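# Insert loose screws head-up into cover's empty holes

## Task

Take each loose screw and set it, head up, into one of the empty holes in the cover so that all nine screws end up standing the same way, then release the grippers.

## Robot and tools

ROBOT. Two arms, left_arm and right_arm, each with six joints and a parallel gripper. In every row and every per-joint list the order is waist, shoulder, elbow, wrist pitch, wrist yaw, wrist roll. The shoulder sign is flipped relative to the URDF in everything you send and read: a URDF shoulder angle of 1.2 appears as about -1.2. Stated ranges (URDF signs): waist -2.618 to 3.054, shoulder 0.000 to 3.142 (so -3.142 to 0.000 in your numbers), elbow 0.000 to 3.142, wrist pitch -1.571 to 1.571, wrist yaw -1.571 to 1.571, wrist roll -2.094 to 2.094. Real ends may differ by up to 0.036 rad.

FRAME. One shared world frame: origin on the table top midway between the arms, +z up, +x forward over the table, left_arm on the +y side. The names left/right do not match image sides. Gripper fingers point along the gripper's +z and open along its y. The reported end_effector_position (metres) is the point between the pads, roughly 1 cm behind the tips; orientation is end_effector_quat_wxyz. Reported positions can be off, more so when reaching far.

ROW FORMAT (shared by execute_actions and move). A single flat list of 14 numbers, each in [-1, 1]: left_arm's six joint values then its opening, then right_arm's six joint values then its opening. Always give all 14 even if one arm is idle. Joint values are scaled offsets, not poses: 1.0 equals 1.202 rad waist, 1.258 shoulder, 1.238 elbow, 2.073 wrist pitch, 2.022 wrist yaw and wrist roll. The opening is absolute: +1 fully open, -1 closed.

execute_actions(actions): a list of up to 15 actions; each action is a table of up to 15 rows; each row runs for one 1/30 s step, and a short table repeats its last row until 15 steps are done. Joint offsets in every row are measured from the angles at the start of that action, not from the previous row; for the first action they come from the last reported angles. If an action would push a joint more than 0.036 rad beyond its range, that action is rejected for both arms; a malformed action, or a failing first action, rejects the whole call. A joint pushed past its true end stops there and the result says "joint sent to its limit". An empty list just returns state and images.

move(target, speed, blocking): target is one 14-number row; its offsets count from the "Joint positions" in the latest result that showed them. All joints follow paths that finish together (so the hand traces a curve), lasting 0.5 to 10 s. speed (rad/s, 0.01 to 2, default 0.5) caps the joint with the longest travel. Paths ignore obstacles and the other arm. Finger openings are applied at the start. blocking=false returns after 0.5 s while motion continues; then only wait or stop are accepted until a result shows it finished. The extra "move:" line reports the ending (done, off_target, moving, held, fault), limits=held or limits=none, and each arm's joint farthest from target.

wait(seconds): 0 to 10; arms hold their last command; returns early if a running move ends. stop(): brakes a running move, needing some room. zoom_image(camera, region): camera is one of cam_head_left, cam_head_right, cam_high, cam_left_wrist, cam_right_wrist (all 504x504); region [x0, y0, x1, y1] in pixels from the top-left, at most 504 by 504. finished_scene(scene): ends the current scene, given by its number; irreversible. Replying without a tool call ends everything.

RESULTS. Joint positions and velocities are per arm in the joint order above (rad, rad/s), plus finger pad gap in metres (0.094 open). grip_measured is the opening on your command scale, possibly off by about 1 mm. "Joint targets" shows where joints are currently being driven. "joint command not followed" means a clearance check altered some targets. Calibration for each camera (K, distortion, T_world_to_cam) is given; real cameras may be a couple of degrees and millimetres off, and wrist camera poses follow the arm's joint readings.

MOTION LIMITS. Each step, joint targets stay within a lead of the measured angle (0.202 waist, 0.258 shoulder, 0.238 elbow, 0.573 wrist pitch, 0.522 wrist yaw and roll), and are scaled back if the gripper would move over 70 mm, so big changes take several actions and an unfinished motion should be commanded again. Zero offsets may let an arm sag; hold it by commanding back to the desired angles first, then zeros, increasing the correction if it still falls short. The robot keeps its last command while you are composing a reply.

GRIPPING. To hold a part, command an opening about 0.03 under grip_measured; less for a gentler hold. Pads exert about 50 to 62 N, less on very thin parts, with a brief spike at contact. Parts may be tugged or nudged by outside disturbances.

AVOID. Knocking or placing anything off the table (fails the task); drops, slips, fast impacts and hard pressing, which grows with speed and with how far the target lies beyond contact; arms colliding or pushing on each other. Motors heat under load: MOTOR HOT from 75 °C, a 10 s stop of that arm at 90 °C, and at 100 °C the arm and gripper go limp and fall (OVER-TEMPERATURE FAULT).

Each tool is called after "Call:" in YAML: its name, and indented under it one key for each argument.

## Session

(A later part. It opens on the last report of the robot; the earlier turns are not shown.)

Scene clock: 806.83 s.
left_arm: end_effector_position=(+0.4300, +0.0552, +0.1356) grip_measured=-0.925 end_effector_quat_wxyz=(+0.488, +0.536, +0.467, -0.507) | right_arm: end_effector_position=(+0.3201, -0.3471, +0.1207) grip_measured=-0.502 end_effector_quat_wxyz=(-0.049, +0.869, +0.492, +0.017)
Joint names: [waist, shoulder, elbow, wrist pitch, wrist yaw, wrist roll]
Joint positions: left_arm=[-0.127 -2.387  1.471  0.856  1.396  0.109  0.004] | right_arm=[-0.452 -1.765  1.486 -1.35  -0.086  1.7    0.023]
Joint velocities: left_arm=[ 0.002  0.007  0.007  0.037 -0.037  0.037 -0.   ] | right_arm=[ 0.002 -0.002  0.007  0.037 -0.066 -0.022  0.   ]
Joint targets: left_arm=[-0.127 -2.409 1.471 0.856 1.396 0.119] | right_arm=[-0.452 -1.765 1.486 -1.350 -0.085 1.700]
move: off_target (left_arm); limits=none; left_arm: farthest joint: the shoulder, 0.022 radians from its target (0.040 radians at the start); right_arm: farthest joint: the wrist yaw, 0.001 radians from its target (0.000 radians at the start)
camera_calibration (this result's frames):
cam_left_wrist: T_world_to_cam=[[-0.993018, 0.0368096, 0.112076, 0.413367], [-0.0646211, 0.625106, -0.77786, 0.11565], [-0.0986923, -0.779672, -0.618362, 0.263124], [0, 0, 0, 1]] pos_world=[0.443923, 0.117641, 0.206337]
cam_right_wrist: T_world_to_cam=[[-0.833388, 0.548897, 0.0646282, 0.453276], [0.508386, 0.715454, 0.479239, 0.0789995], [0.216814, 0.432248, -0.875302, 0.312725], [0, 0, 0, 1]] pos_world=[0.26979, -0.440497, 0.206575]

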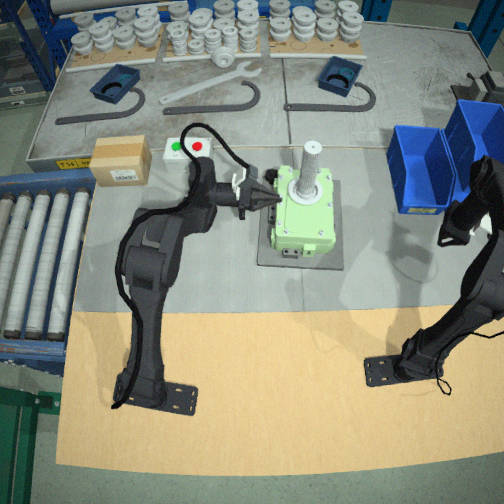

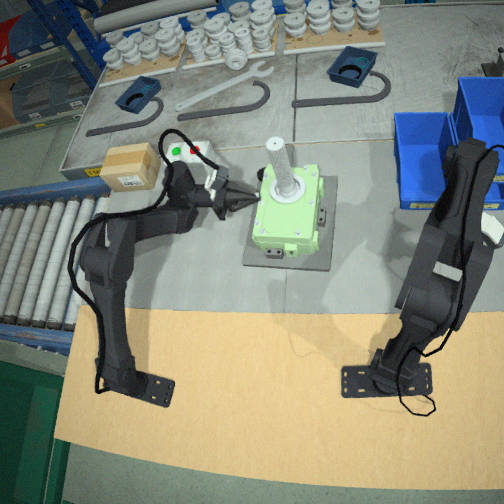

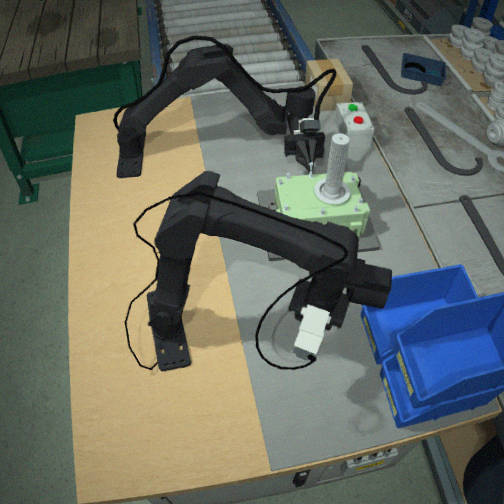

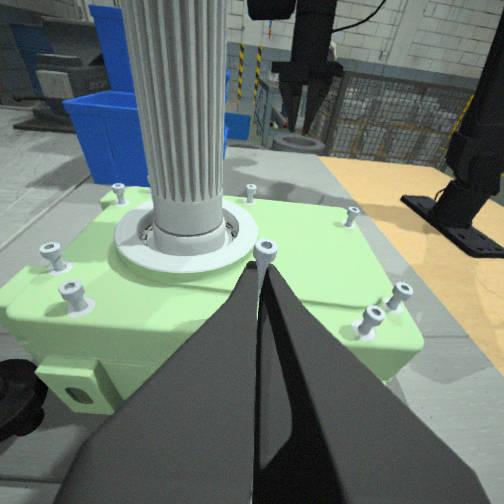

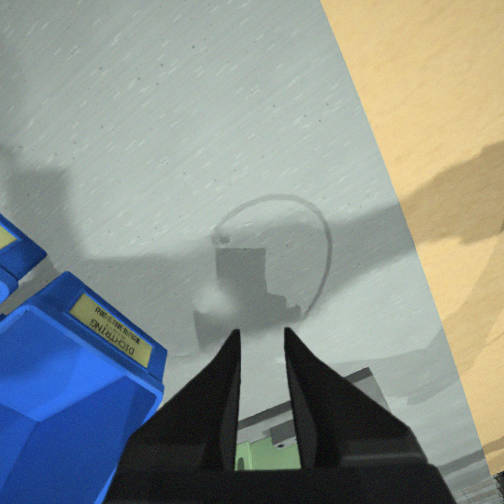

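A bit deeper, then release.

Call:
move:
  target: [0,-0.028,0,0,0,0,-0.95,0,0,0,0,0,0,-0.5]
  speed: 0.02

Call:
execute_actions:
  actions:
    - [[0,0,0,0,0,0,-0.85,0,0,0,0,0,0,-0.5]]
    - [[0,0,0,0,0,0,-0.6,0,0,0,0,0,0,-0.5]]

Call:
move:
  target: [0.15,0.05,0,0,0,0,-0.6,0,0,0,0,0,0,-0.5]
  speed: 0.15

Scene clock: 816.70 s.
left_arm: end_effector_position=(+0.4300, +0.0552, +0.1348) grip_measured=-0.925 end_effector_quat_wxyz=(+0.488, +0.536, +0.466, -0.507) | right_arm: end_effector_position=(+0.3202, -0.3468, +0.1208) grip_measured=-0.502 end_effector_quat_wxyz=(-0.049, +0.869, +0.492, +0.018)
Joint names: [waist, shoulder, elbow, wrist pitch, wrist yaw, wrist roll]
Joint positions: left_arm=[-0.127 -2.389  1.471  0.86   1.397  0.109  0.004] | right_arm=[-0.452 -1.765  1.486 -1.35  -0.088  1.7    0.023]
Joint velocities: left_arm=[-0.002 -0.002  0.017  0.007 -0.007 -0.022  0.   ] | right_arm=[ 0.002  0.002 -0.002 -0.051 -0.037 -0.037 -0.   ]
Joint targets: left_arm=[-0.127 -2.422 1.471 0.856 1.396 0.109] | right_arm=[-0.452 -1.765 1.486 -1.350 -0.086 1.700]
move: off_target (left_arm); limits=none; left_arm: farthest joint: the shoulder, 0.033 radians from its target (0.035 radians at the start); right_arm: farthest joint: the wrist yaw, 0.002 radians from its target (0.000 radians at the start)
camera_calibration (this result's frames):
cam_left_wrist: T_world_to_cam=[[-0.993168, 0.0372308, 0.110594, 0.413685], [-0.0632296, 0.624857, -0.778175, 0.114513], [-0.0980775, -0.779851, -0.618234, 0.262367], [0, 0, 0, 1]] pos_world=[0.443831, 0.117651, 0.205565]
cam_right_wrist: T_world_to_cam=[[-0.833379, 0.548879, 0.0648923, 0.453188], [0.508158, 0.714738, 0.480546, 0.0784223], [0.217381, 0.433452, -0.874565, 0.312762], [0, 0, 0, 1]] pos_world=[0.269838, -0.440364, 0.206437]

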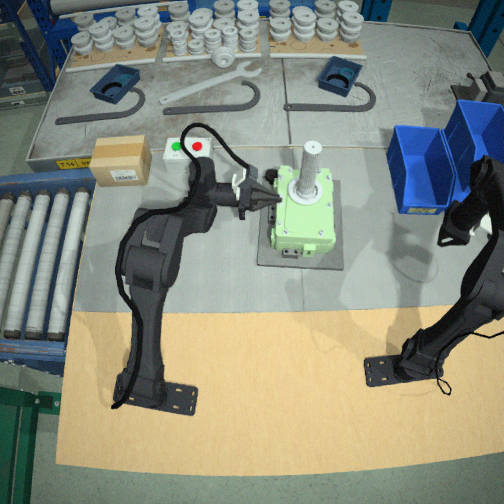

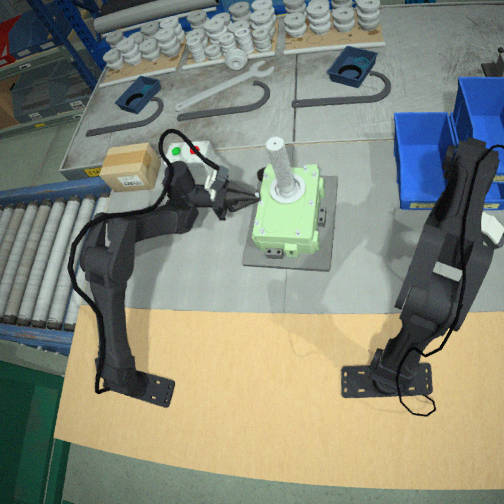

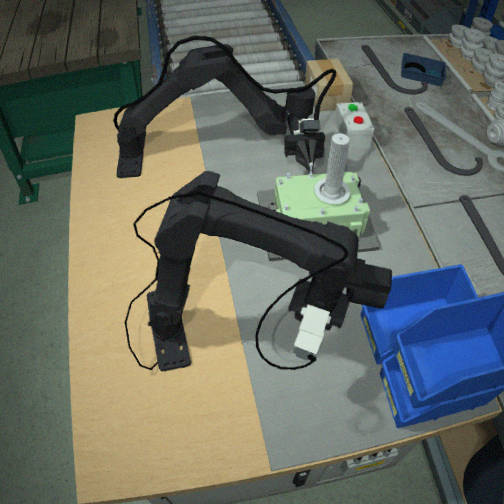

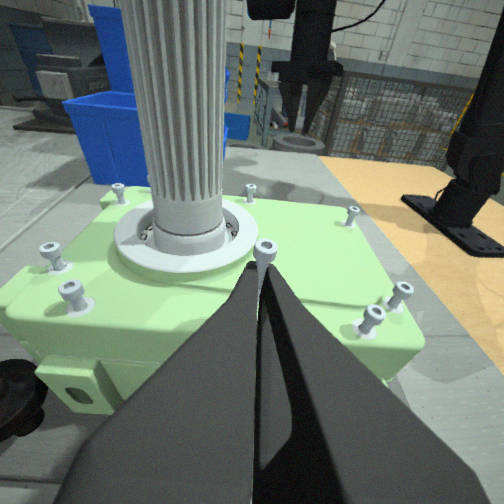

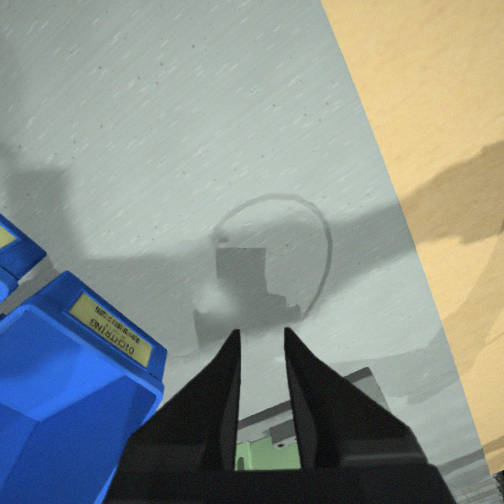

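Scene clock: 817.70 s.
left_arm: end_effector_position=(+0.4300, +0.0552, +0.1348) grip_measured=-0.603 end_effector_quat_wxyz=(+0.488, +0.536, +0.466, -0.507) | right_arm: end_effector_position=(+0.3204, -0.3464, +0.1208) grip_measured=-0.502 end_effector_quat_wxyz=(-0.050, +0.869, +0.492, +0.019)
Joint names: [waist, shoulder, elbow, wrist pitch, wrist yaw, wrist roll]
Joint positions: left_arm=[-0.127 -2.389  1.471  0.86   1.397  0.109  0.019] | right_arm=[-0.452 -1.765  1.486 -1.35  -0.09   1.7    0.023]
Joint velocities: left_arm=[-0.002  0.002  0.022 -0.037 -0.022 -0.007 -0.001] | right_arm=[-0.012  0.002 -0.012 -0.022  0.022  0.081  0.   ]
Joint targets: left_arm=[-0.127 -2.389 1.471 0.860 1.397 0.109] | right_arm=[-0.452 -1.765 1.486 -1.350 -0.089 1.700]
camera_calibration (this result's frames):
cam_left_wrist: T_world_to_cam=[[-0.993209, 0.0372417, 0.110224, 0.413749], [-0.0629428, 0.62478, -0.77826, 0.114436], [-0.0978497, -0.779912, -0.618193, 0.262291], [0, 0, 0, 1]] pos_world=[0.443807, 0.117658, 0.205602]
cam_right_wrist: T_world_to_cam=[[-0.833365, 0.548846, 0.0653543, 0.453034], [0.507758, 0.713482, 0.482831, 0.0774122], [0.218371, 0.435558, -0.873272, 0.312825], [0, 0, 0, 1]] pos_world=[0.269924, -0.440132, 0.206197]

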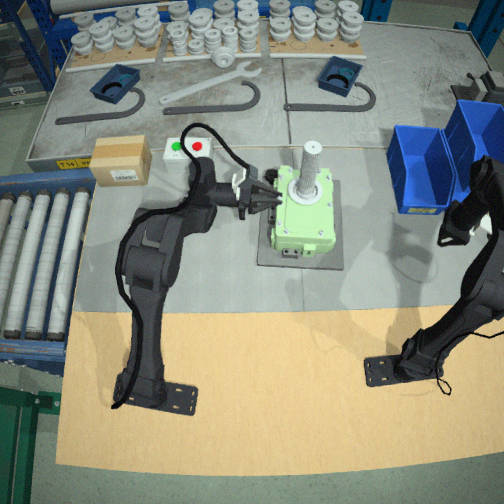

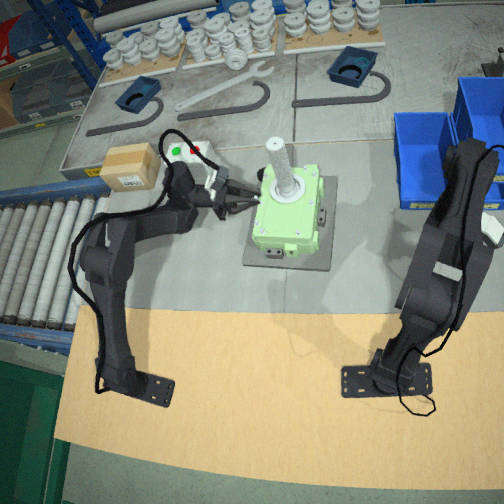

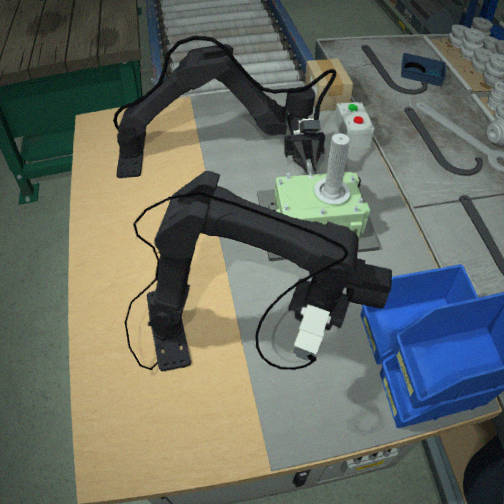

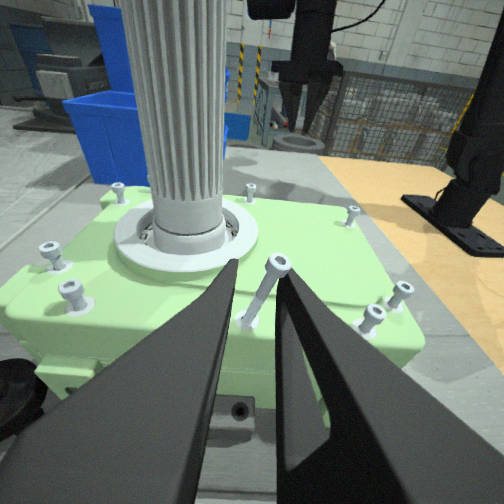

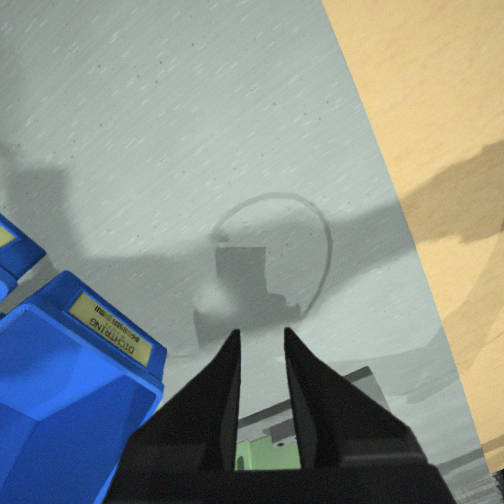

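Scene clock: 819.27 s.
left_arm: end_effector_position=(+0.4751, +0.1394, +0.1554) grip_measured=-0.603 end_effector_quat_wxyz=(+0.543, +0.501, +0.500, -0.452) | right_arm: end_effector_position=(+0.3205, -0.3462, +0.1208) grip_measured=-0.502 end_effector_quat_wxyz=(-0.050, +0.869, +0.492, +0.020)
Joint names: [waist, shoulder, elbow, wrist pitch, wrist yaw, wrist roll]
Joint positions: left_arm=[ 0.051 -2.347  1.471  0.86   1.397  0.109  0.019] | right_arm=[-0.452 -1.765  1.486 -1.35  -0.092  1.7    0.023]
Joint velocities: left_arm=[-0.002  0.012 -0.002 -0.022 -0.051  0.066  0.   ] | right_arm=[-0.012  0.007 -0.022 -0.051 -0.037  0.007  0.   ]
Joint targets: left_arm=[0.053 -2.326 1.471 0.860 1.397 0.109] | right_arm=[-0.452 -1.765 1.486 -1.350 -0.091 1.700]
move: off_target (left_arm); limits=none; left_arm: farthest joint: the shoulder, 0.021 radians from its target (0.063 radians at the start); right_arm: farthest joint: the wrist yaw, 0.002 radians from its target (0.000 radians at the start)
camera_calibration (this result's frames):
cam_left_wrist: T_world_to_cam=[[-0.987847, -0.139037, 0.0694778, 0.48149], [-0.139934, 0.600993, -0.786909, 0.121909], [0.0676541, -0.787068, -0.613145, 0.266649], [0, 0, 0, 1]] pos_world=[0.474657, 0.20355, 0.225973]
cam_right_wrist: T_world_to_cam=[[-0.833356, 0.548827, 0.0656184, 0.452946], [0.507528, 0.712762, 0.484135, 0.076835], [0.218936, 0.43676, -0.87253, 0.31286], [0, 0, 0, 1]] pos_world=[0.269973, -0.439999, 0.20606]

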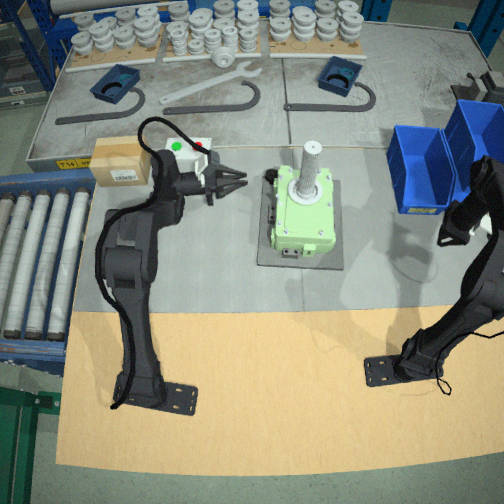

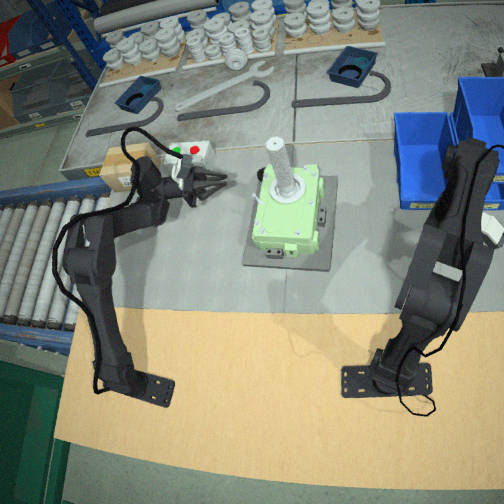

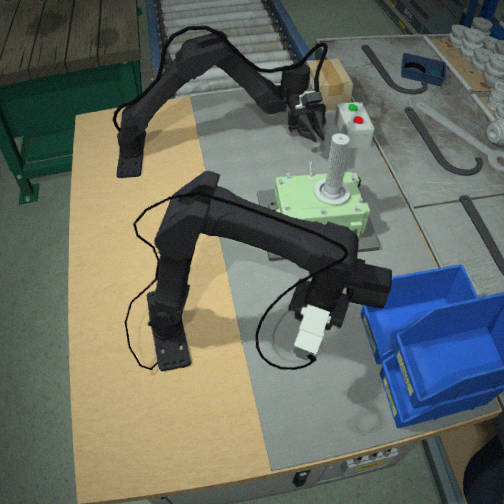

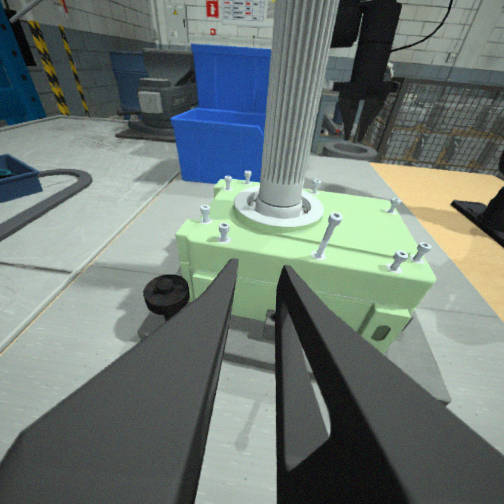

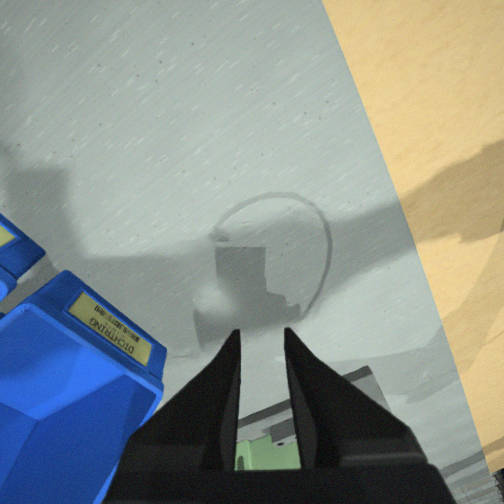

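Call:
move:
  target: [0,-0.076,0.04,0.039,0,-0.012,-0.1,0,0,0,0,0,0,-0.5]
  speed: 0.1

Call:
move:
  target: [-0.153,0,0,0,0,0,-0.1,0,0,0,0,0,0,-0.5]
  speed: 0.08

Scene clock: 836.27 s.
left_arm: end_effector_position=(+0.4808, +0.1389, +0.1302) grip_measured=-0.103 end_effector_quat_wxyz=(+0.544, +0.501, +0.499, -0.452) | right_arm: end_effector_position=(+0.3206, -0.3460, +0.1209) grip_measured=-0.502 end_effector_quat_wxyz=(-0.051, +0.869, +0.492, +0.020)
Joint names: [waist, shoulder, elbow, wrist pitch, wrist yaw, wrist roll]
Joint positions: left_arm=[ 0.051 -2.428  1.495  0.933  1.397  0.094  0.042] | right_arm=[-0.452 -1.765  1.486 -1.35  -0.093  1.7    0.023]
Joint velocities: left_arm=[ 0.012  0.012 -0.002 -0.037  0.007  0.007 -0.   ] | right_arm=[ 0.002  0.012 -0.007 -0.007 -0.051 -0.007 -0.001]
Joint targets: left_arm=[0.051 -2.443 1.520 0.941 1.397 0.085] | right_arm=[-0.452 -1.765 1.486 -1.350 -0.092 1.700]
move: off_target (left_arm); limits=none; left_arm: farthest joint: the elbow, 0.026 radians from its target (0.050 radians at the start); right_arm: farthest joint: the wrist yaw, 0.001 radians from its target (0.000 radians at the start)
camera_calibration (this result's frames):
cam_left_wrist: T_world_to_cam=[[-0.987949, -0.138871, 0.0683441, 0.489039], [-0.138742, 0.598853, -0.788749, 0.103151], [0.0686066, -0.788727, -0.610904, 0.249917], [0, 0, 0, 1]] pos_world=[0.480312, 0.203257, 0.200613]
cam_right_wrist: T_world_to_cam=[[-0.83335, 0.548813, 0.0658164, 0.452879], [0.507354, 0.71222, 0.485112, 0.076402], [0.21936, 0.43766, -0.871972, 0.312886], [0, 0, 0, 1]] pos_world=[0.27001, -0.439899, 0.205957]

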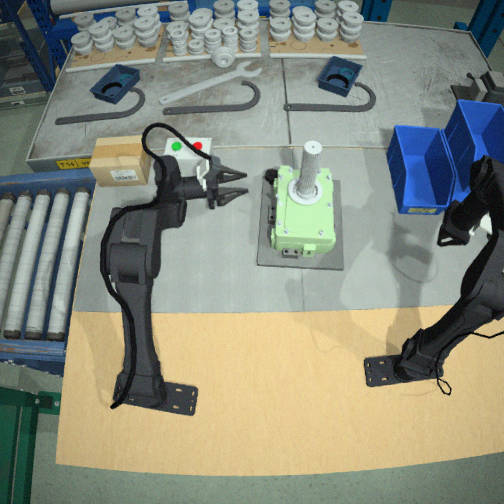

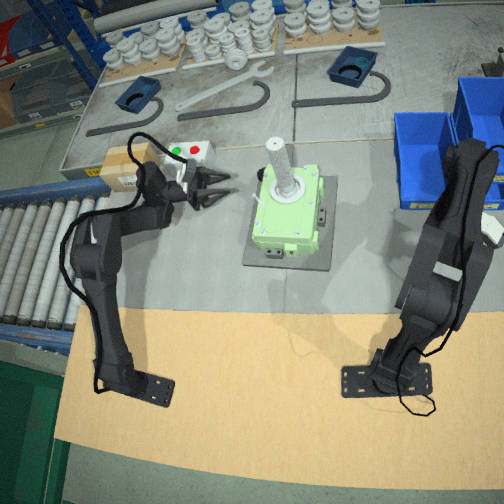

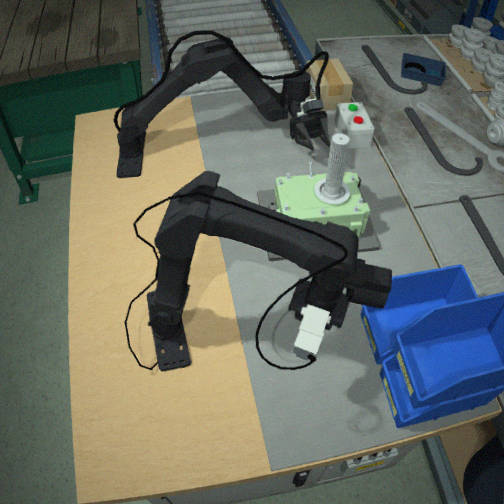

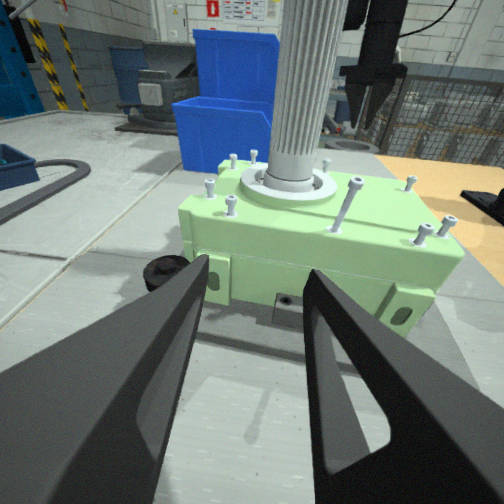

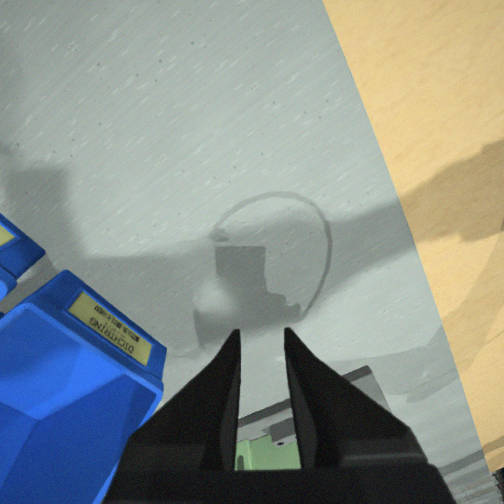

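Scene clock: 838.90 s.
left_arm: end_effector_position=(+0.4343, +0.0536, +0.1302) grip_measured=-0.103 end_effector_quat_wxyz=(+0.501, +0.544, +0.452, -0.499) | right_arm: end_effector_position=(+0.3207, -0.3457, +0.1209) grip_measured=-0.502 end_effector_quat_wxyz=(-0.051, +0.869, +0.492, +0.021)
Joint names: [waist, shoulder, elbow, wrist pitch, wrist yaw, wrist roll]
Joint positions: left_arm=[-0.128 -2.428  1.495  0.933  1.397  0.094  0.042] | right_arm=[-0.452 -1.765  1.486 -1.35  -0.095  1.7    0.023]
Joint velocities: left_arm=[ 0.002  0.012 -0.017  0.007  0.037 -0.007 -0.   ] | right_arm=[ 0.022  0.002  0.007 -0.051  0.037 -0.022 -0.   ]
Joint targets: left_arm=[-0.133 -2.428 1.495 0.933 1.397 0.094] | right_arm=[-0.452 -1.765 1.486 -1.350 -0.093 1.700]
move: done; limits=none; left_arm: farthest joint: the waist, 0.005 radians from its target (0.184 radians at the start); right_arm: farthest joint: the wrist yaw, 0.002 radians from its target (0.000 radians at the start)
camera_calibration (this result's frames):
cam_left_wrist: T_world_to_cam=[[-0.996893, 0.0391599, 0.0683441, 0.425528], [-0.0299558, 0.613985, -0.788749, 0.0996914], [-0.0728495, -0.788346, -0.610904, 0.247279], [0, 0, 0, 1]] pos_world=[0.445207, 0.117068, 0.200613]
cam_right_wrist: T_world_to_cam=[[-0.833342, 0.548793, 0.0660803, 0.452791], [0.507123, 0.711497, 0.486414, 0.0758246], [0.219925, 0.43886, -0.871226, 0.312919], [0, 0, 0, 1]] pos_world=[0.270059, -0.439765, 0.205821]

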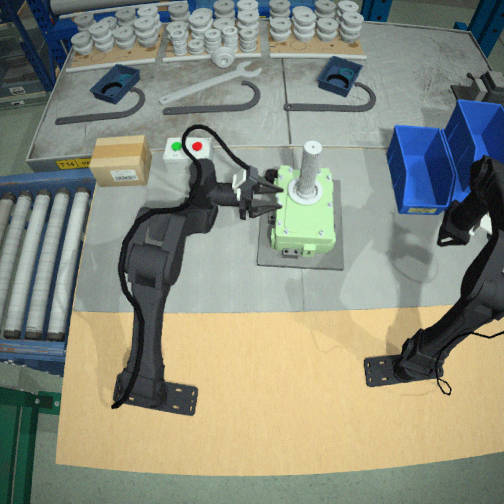

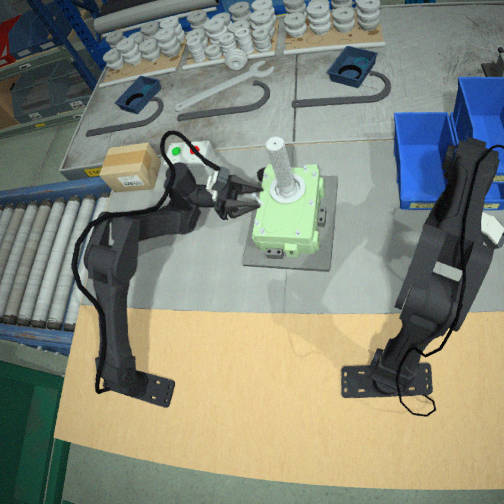

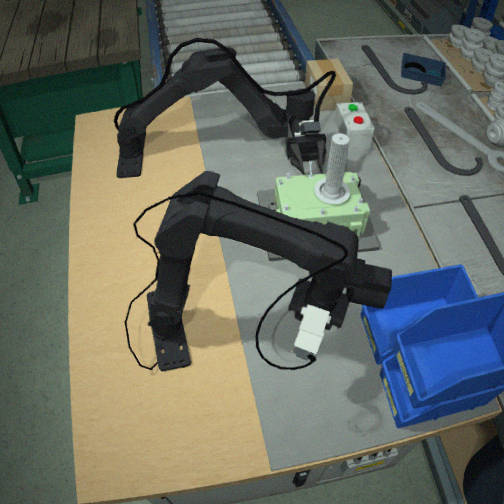

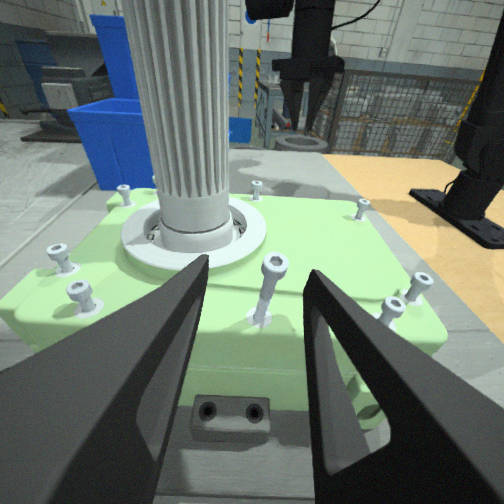

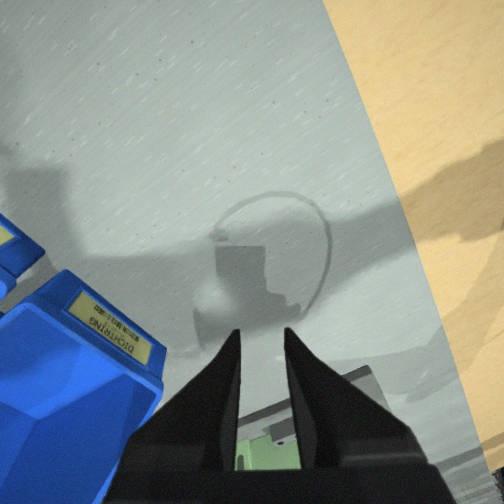

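Centred over hole. Close gradually.

Call:
execute_actions:
  actions:
    - [[0,0,0,0,0,0,-0.4,0,0,0,0,0,0,-0.5]]
    - [[0,0,0,0,0,0,-0.6,0,0,0,0,0,0,-0.5]]
    - [[0,0,0,0,0,0,-0.72,0,0,0,0,0,0,-0.5]]
    - [[0,0,0,0,0,0,-0.8,0,0,0,0,0,0,-0.5]]
    - [[0,0,0,0,0,0,-0.86,0,0,0,0,0,0,-0.5]]

Call:
zoom_image:
  camera: "cam_head_right"
  region: [240,170,285,215]

Scene clock: 847.40 s.
left_arm: end_effector_position=(+0.4326, +0.0538, +0.1302) grip_measured=-0.857 end_effector_quat_wxyz=(+0.499, +0.546, +0.450, -0.501) | right_arm: end_effector_position=(+0.3211, -0.3447, +0.1210) grip_measured=-0.502 end_effector_quat_wxyz=(-0.053, +0.869, +0.492, +0.023)
Joint names: [waist, shoulder, elbow, wrist pitch, wrist yaw, wrist roll]
Joint positions: left_arm=[-0.128 -2.428  1.495  0.933  1.406  0.094  0.007] | right_arm=[-0.452 -1.765  1.486 -1.35  -0.101  1.7    0.023]
Joint velocities: left_arm=[-0.007 -0.012 -0.012  0.007 -0.022 -0.022 -0.   ] | right_arm=[ 0.002 -0.022  0.012 -0.037  0.066  0.051 -0.   ]
Joint targets: left_arm=[-0.128 -2.428 1.495 0.933 1.397 0.094] | right_arm=[-0.452 -1.765 1.486 -1.350 -0.100 1.700]
camera_calibration (this result's frames):
cam_left_wrist: T_world_to_cam=[[-0.996474, 0.0486652, 0.0683441, 0.423142], [-0.0240991, 0.614242, -0.788749, 0.0969961], [-0.0803645, -0.787615, -0.610904, 0.250492], [0, 0, 0, 1]] pos_world=[0.444119, 0.11712, 0.200613]
cam_right_wrist: T_world_to_cam=[[-0.833313, 0.54871, 0.067136, 0.452436], [0.506188, 0.708585, 0.49161, 0.0735149], [0.22218, 0.443649, -0.868223, 0.313044], [0, 0, 0, 1]] pos_world=[0.270257, -0.439229, 0.205277]

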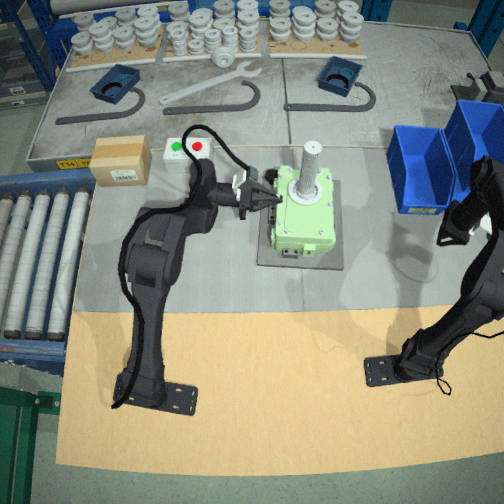

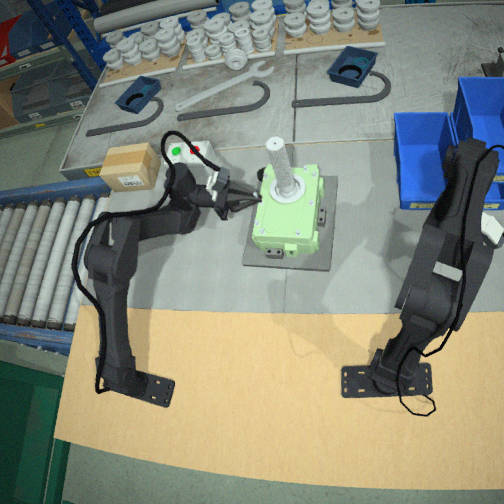

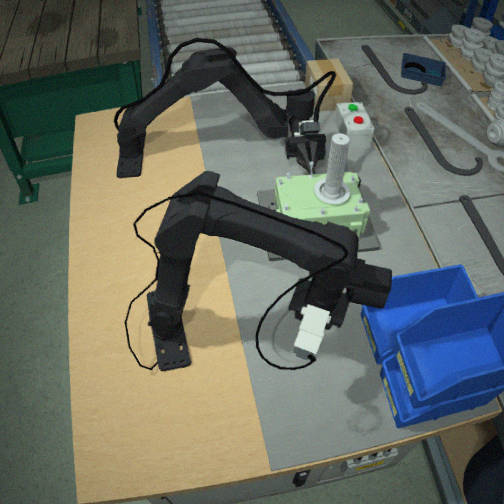

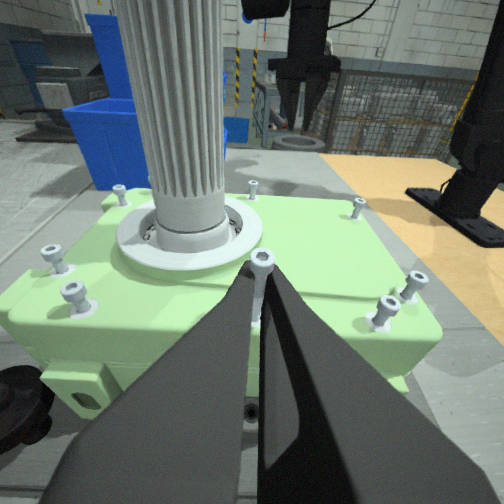

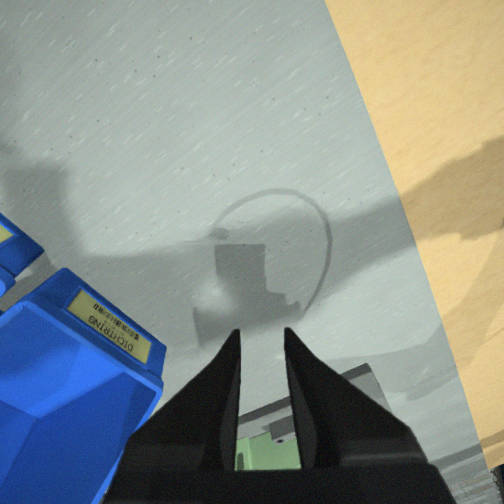

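Region (240, 170, 285, 215) of cam_head_right's 504x504 image, scaled by 11.200, with more detail than that image has.

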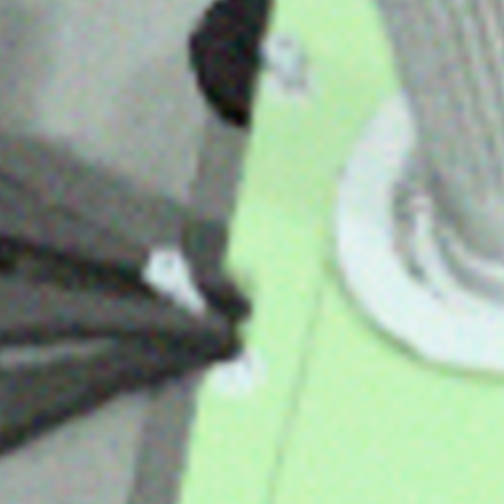

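Call:
execute_actions:
  actions:
    - [[0,0,0,0,0,0,-0.94,0,0,0,0,0,0,-0.5]]
    - [[-0.015,0,0,0,-0.014,0,-0.94,0,0,0,0,0,0,-0.5]]
    - [[0,0,0,0,0,0,-0.94,0,0,0,0,0,0,-0.5]]

Call:
zoom_image:
  camera: "cam_head_right"
  region: [240,170,285,215]

Scene clock: 856.30 s.
left_arm: end_effector_position=(+0.4304, +0.0535, +0.1302) grip_measured=-0.918 end_effector_quat_wxyz=(+0.496, +0.548, +0.447, -0.504) | right_arm: end_effector_position=(+0.3214, -0.3442, +0.1210) grip_measured=-0.502 end_effector_quat_wxyz=(-0.054, +0.869, +0.492, +0.024)
Joint names: [waist, shoulder, elbow, wrist pitch, wrist yaw, wrist roll]
Joint positions: left_arm=[-0.129 -2.428  1.495  0.933  1.417  0.093  0.004] | right_arm=[-0.452 -1.765  1.486 -1.35  -0.104  1.7    0.023]
Joint velocities: left_arm=[ 0.002  0.007 -0.002  0.051 -0.037  0.007 -0.   ] | right_arm=[ 0.007 -0.012 -0.002 -0.037 -0.022  0.051 -0.001]
Joint targets: left_arm=[-0.129 -2.428 1.495 0.933 1.416 0.093] | right_arm=[-0.452 -1.765 1.486 -1.350 -0.103 1.700]
camera_calibration (this result's frames):
cam_left_wrist: T_world_to_cam=[[-0.9958, 0.06006, 0.0691043, 0.419996], [-0.0176662, 0.614544, -0.788685, 0.0943494], [-0.089836, -0.786593, -0.610902, 0.254084], [0, 0, 0, 1]] pos_world=[0.442724, 0.116654, 0.200609]
cam_right_wrist: T_world_to_cam=[[-0.833297, 0.548661, 0.0677297, 0.452236], [0.505656, 0.706935, 0.494525, 0.0722154], [0.223446, 0.446334, -0.86652, 0.313108], [0, 0, 0, 1]] pos_world=[0.270368, -0.438927, 0.204972]

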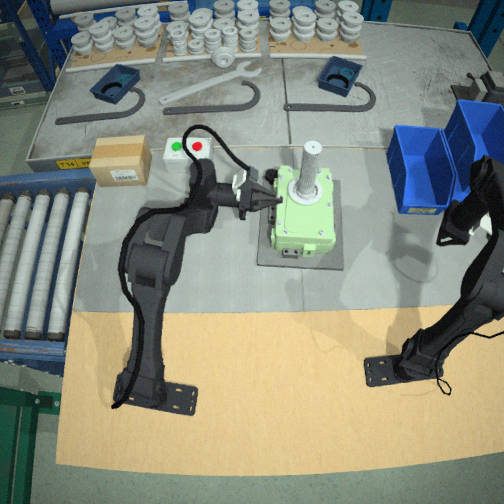

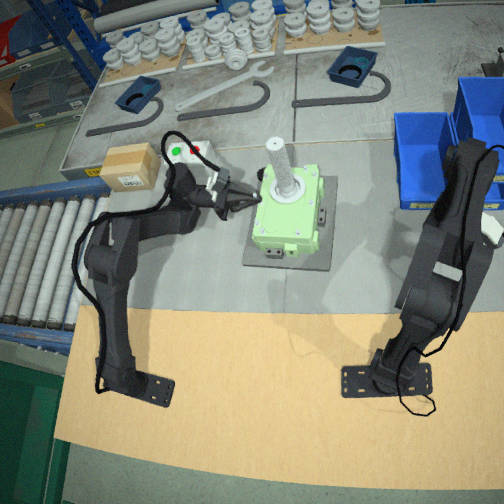

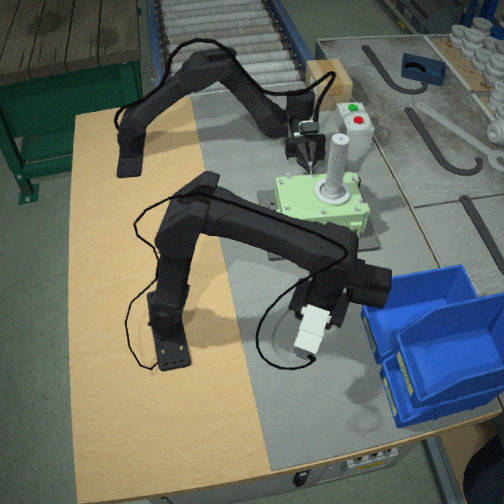

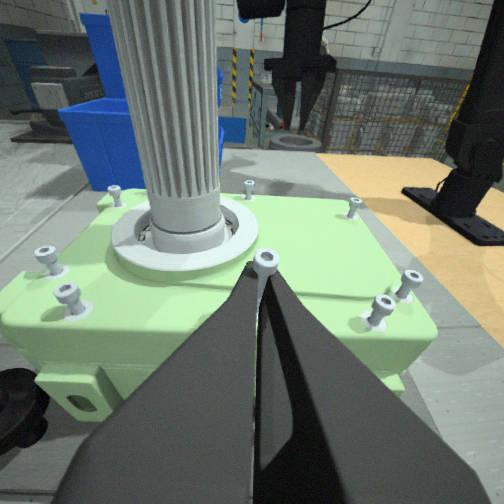

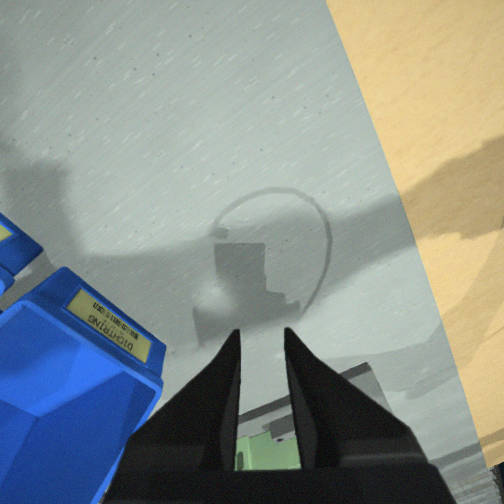

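Region (240, 170, 285, 215) of cam_head_right's 504x504 image, scaled by 11.200, with more detail than that image has.

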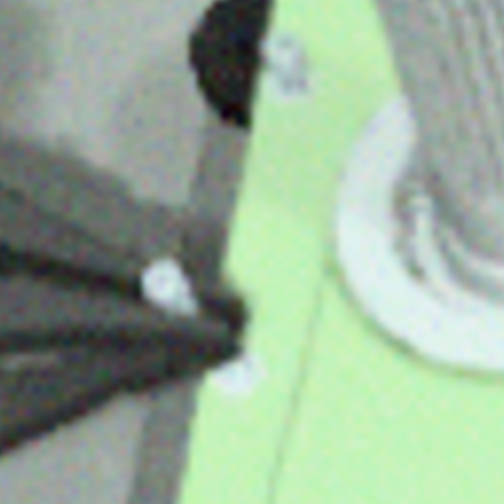

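Call:
move:
  target: [-0.028,0,0,0,-0.012,0,-0.915,0,0,0,0,0,0,-0.5]
  speed: 0.015

Call:
zoom_image:
  camera: "cam_head_right"
  region: [240,170,285,215]

Scene clock: 866.27 s.
left_arm: end_effector_position=(+0.4301, +0.0526, +0.1302) grip_measured=-0.908 end_effector_quat_wxyz=(+0.496, +0.548, +0.447, -0.504) | right_arm: end_effector_position=(+0.3215, -0.3440, +0.1211) grip_measured=-0.502 end_effector_quat_wxyz=(-0.054, +0.869, +0.492, +0.025)
Joint names: [waist, shoulder, elbow, wrist pitch, wrist yaw, wrist roll]
Joint positions: left_arm=[-0.131 -2.428  1.495  0.933  1.415  0.093  0.004] | right_arm=[-0.452 -1.765  1.486 -1.35  -0.105  1.7    0.023]
Joint velocities: left_arm=[-0.012  0.007 -0.017  0.022  0.051 -0.022 -0.   ] | right_arm=[-0.007  0.002  0.017 -0.051  0.007 -0.022  0.001]
Joint targets: left_arm=[-0.163 -2.428 1.495 0.933 1.393 0.093] | right_arm=[-0.452 -1.765 1.486 -1.350 -0.104 1.700]
move: off_target (left_arm); limits=none; left_arm: farthest joint: the waist, 0.032 radians from its target (0.034 radians at the start); right_arm: farthest joint: the wrist yaw, 0.001 radians from its target (0.000 radians at the start)
camera_calibration (this result's frames):
cam_left_wrist: T_world_to_cam=[[-0.995777, 0.0604398, 0.0691043, 0.419713], [-0.0174318, 0.61455, -0.788685, 0.0947862], [-0.0901361, -0.786559, -0.610902, 0.253488], [0, 0, 0, 1]] pos_world=[0.442441, 0.115765, 0.200609]
cam_right_wrist: T_world_to_cam=[[-0.833292, 0.548644, 0.0679275, 0.45217], [0.505478, 0.706383, 0.495495, 0.0717822], [0.223868, 0.447228, -0.86595, 0.313128], [0, 0, 0, 1]] pos_world=[0.270406, -0.438826, 0.204871]

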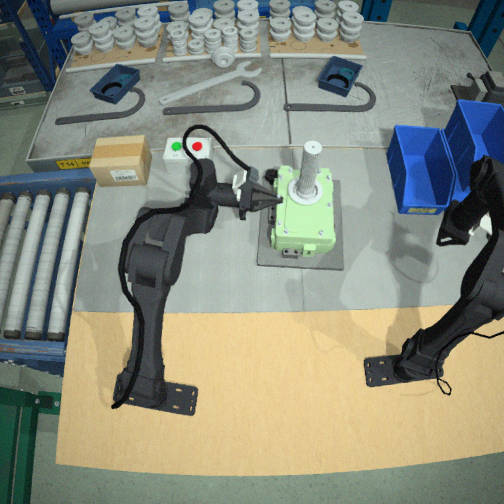

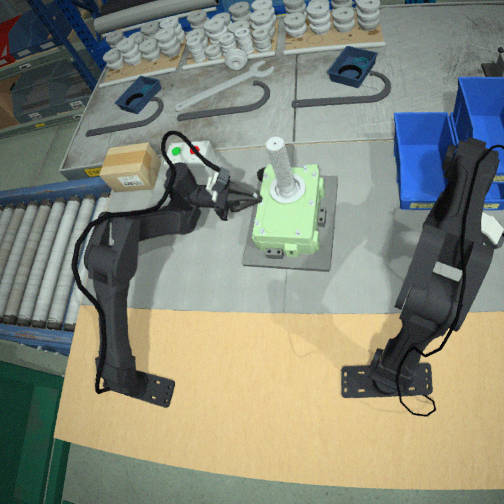

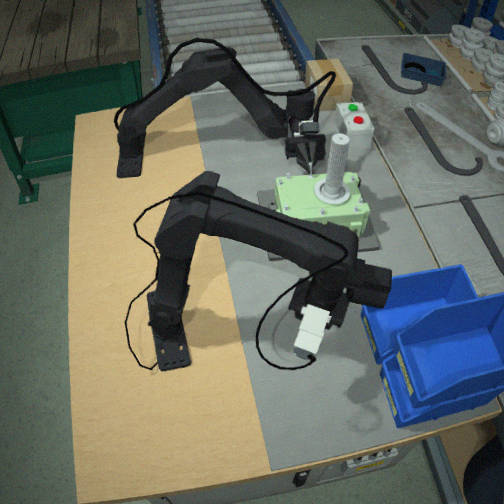

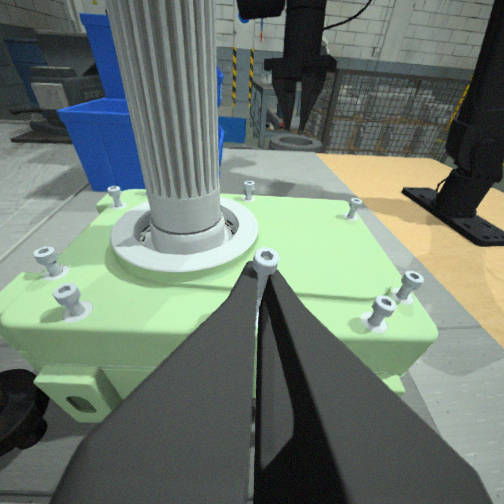

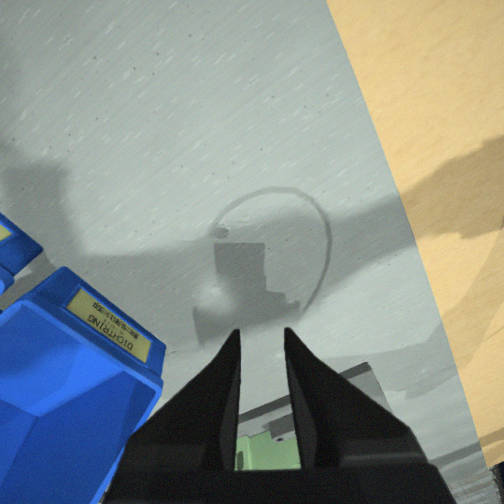

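Region (240, 170, 285, 215) of cam_head_right's 504x504 image, scaled by 11.200, with more detail than that image has.

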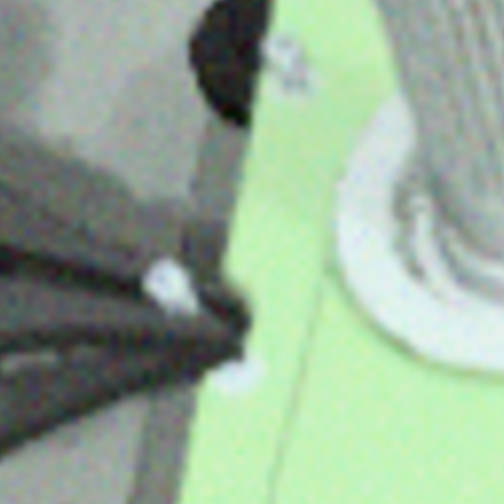

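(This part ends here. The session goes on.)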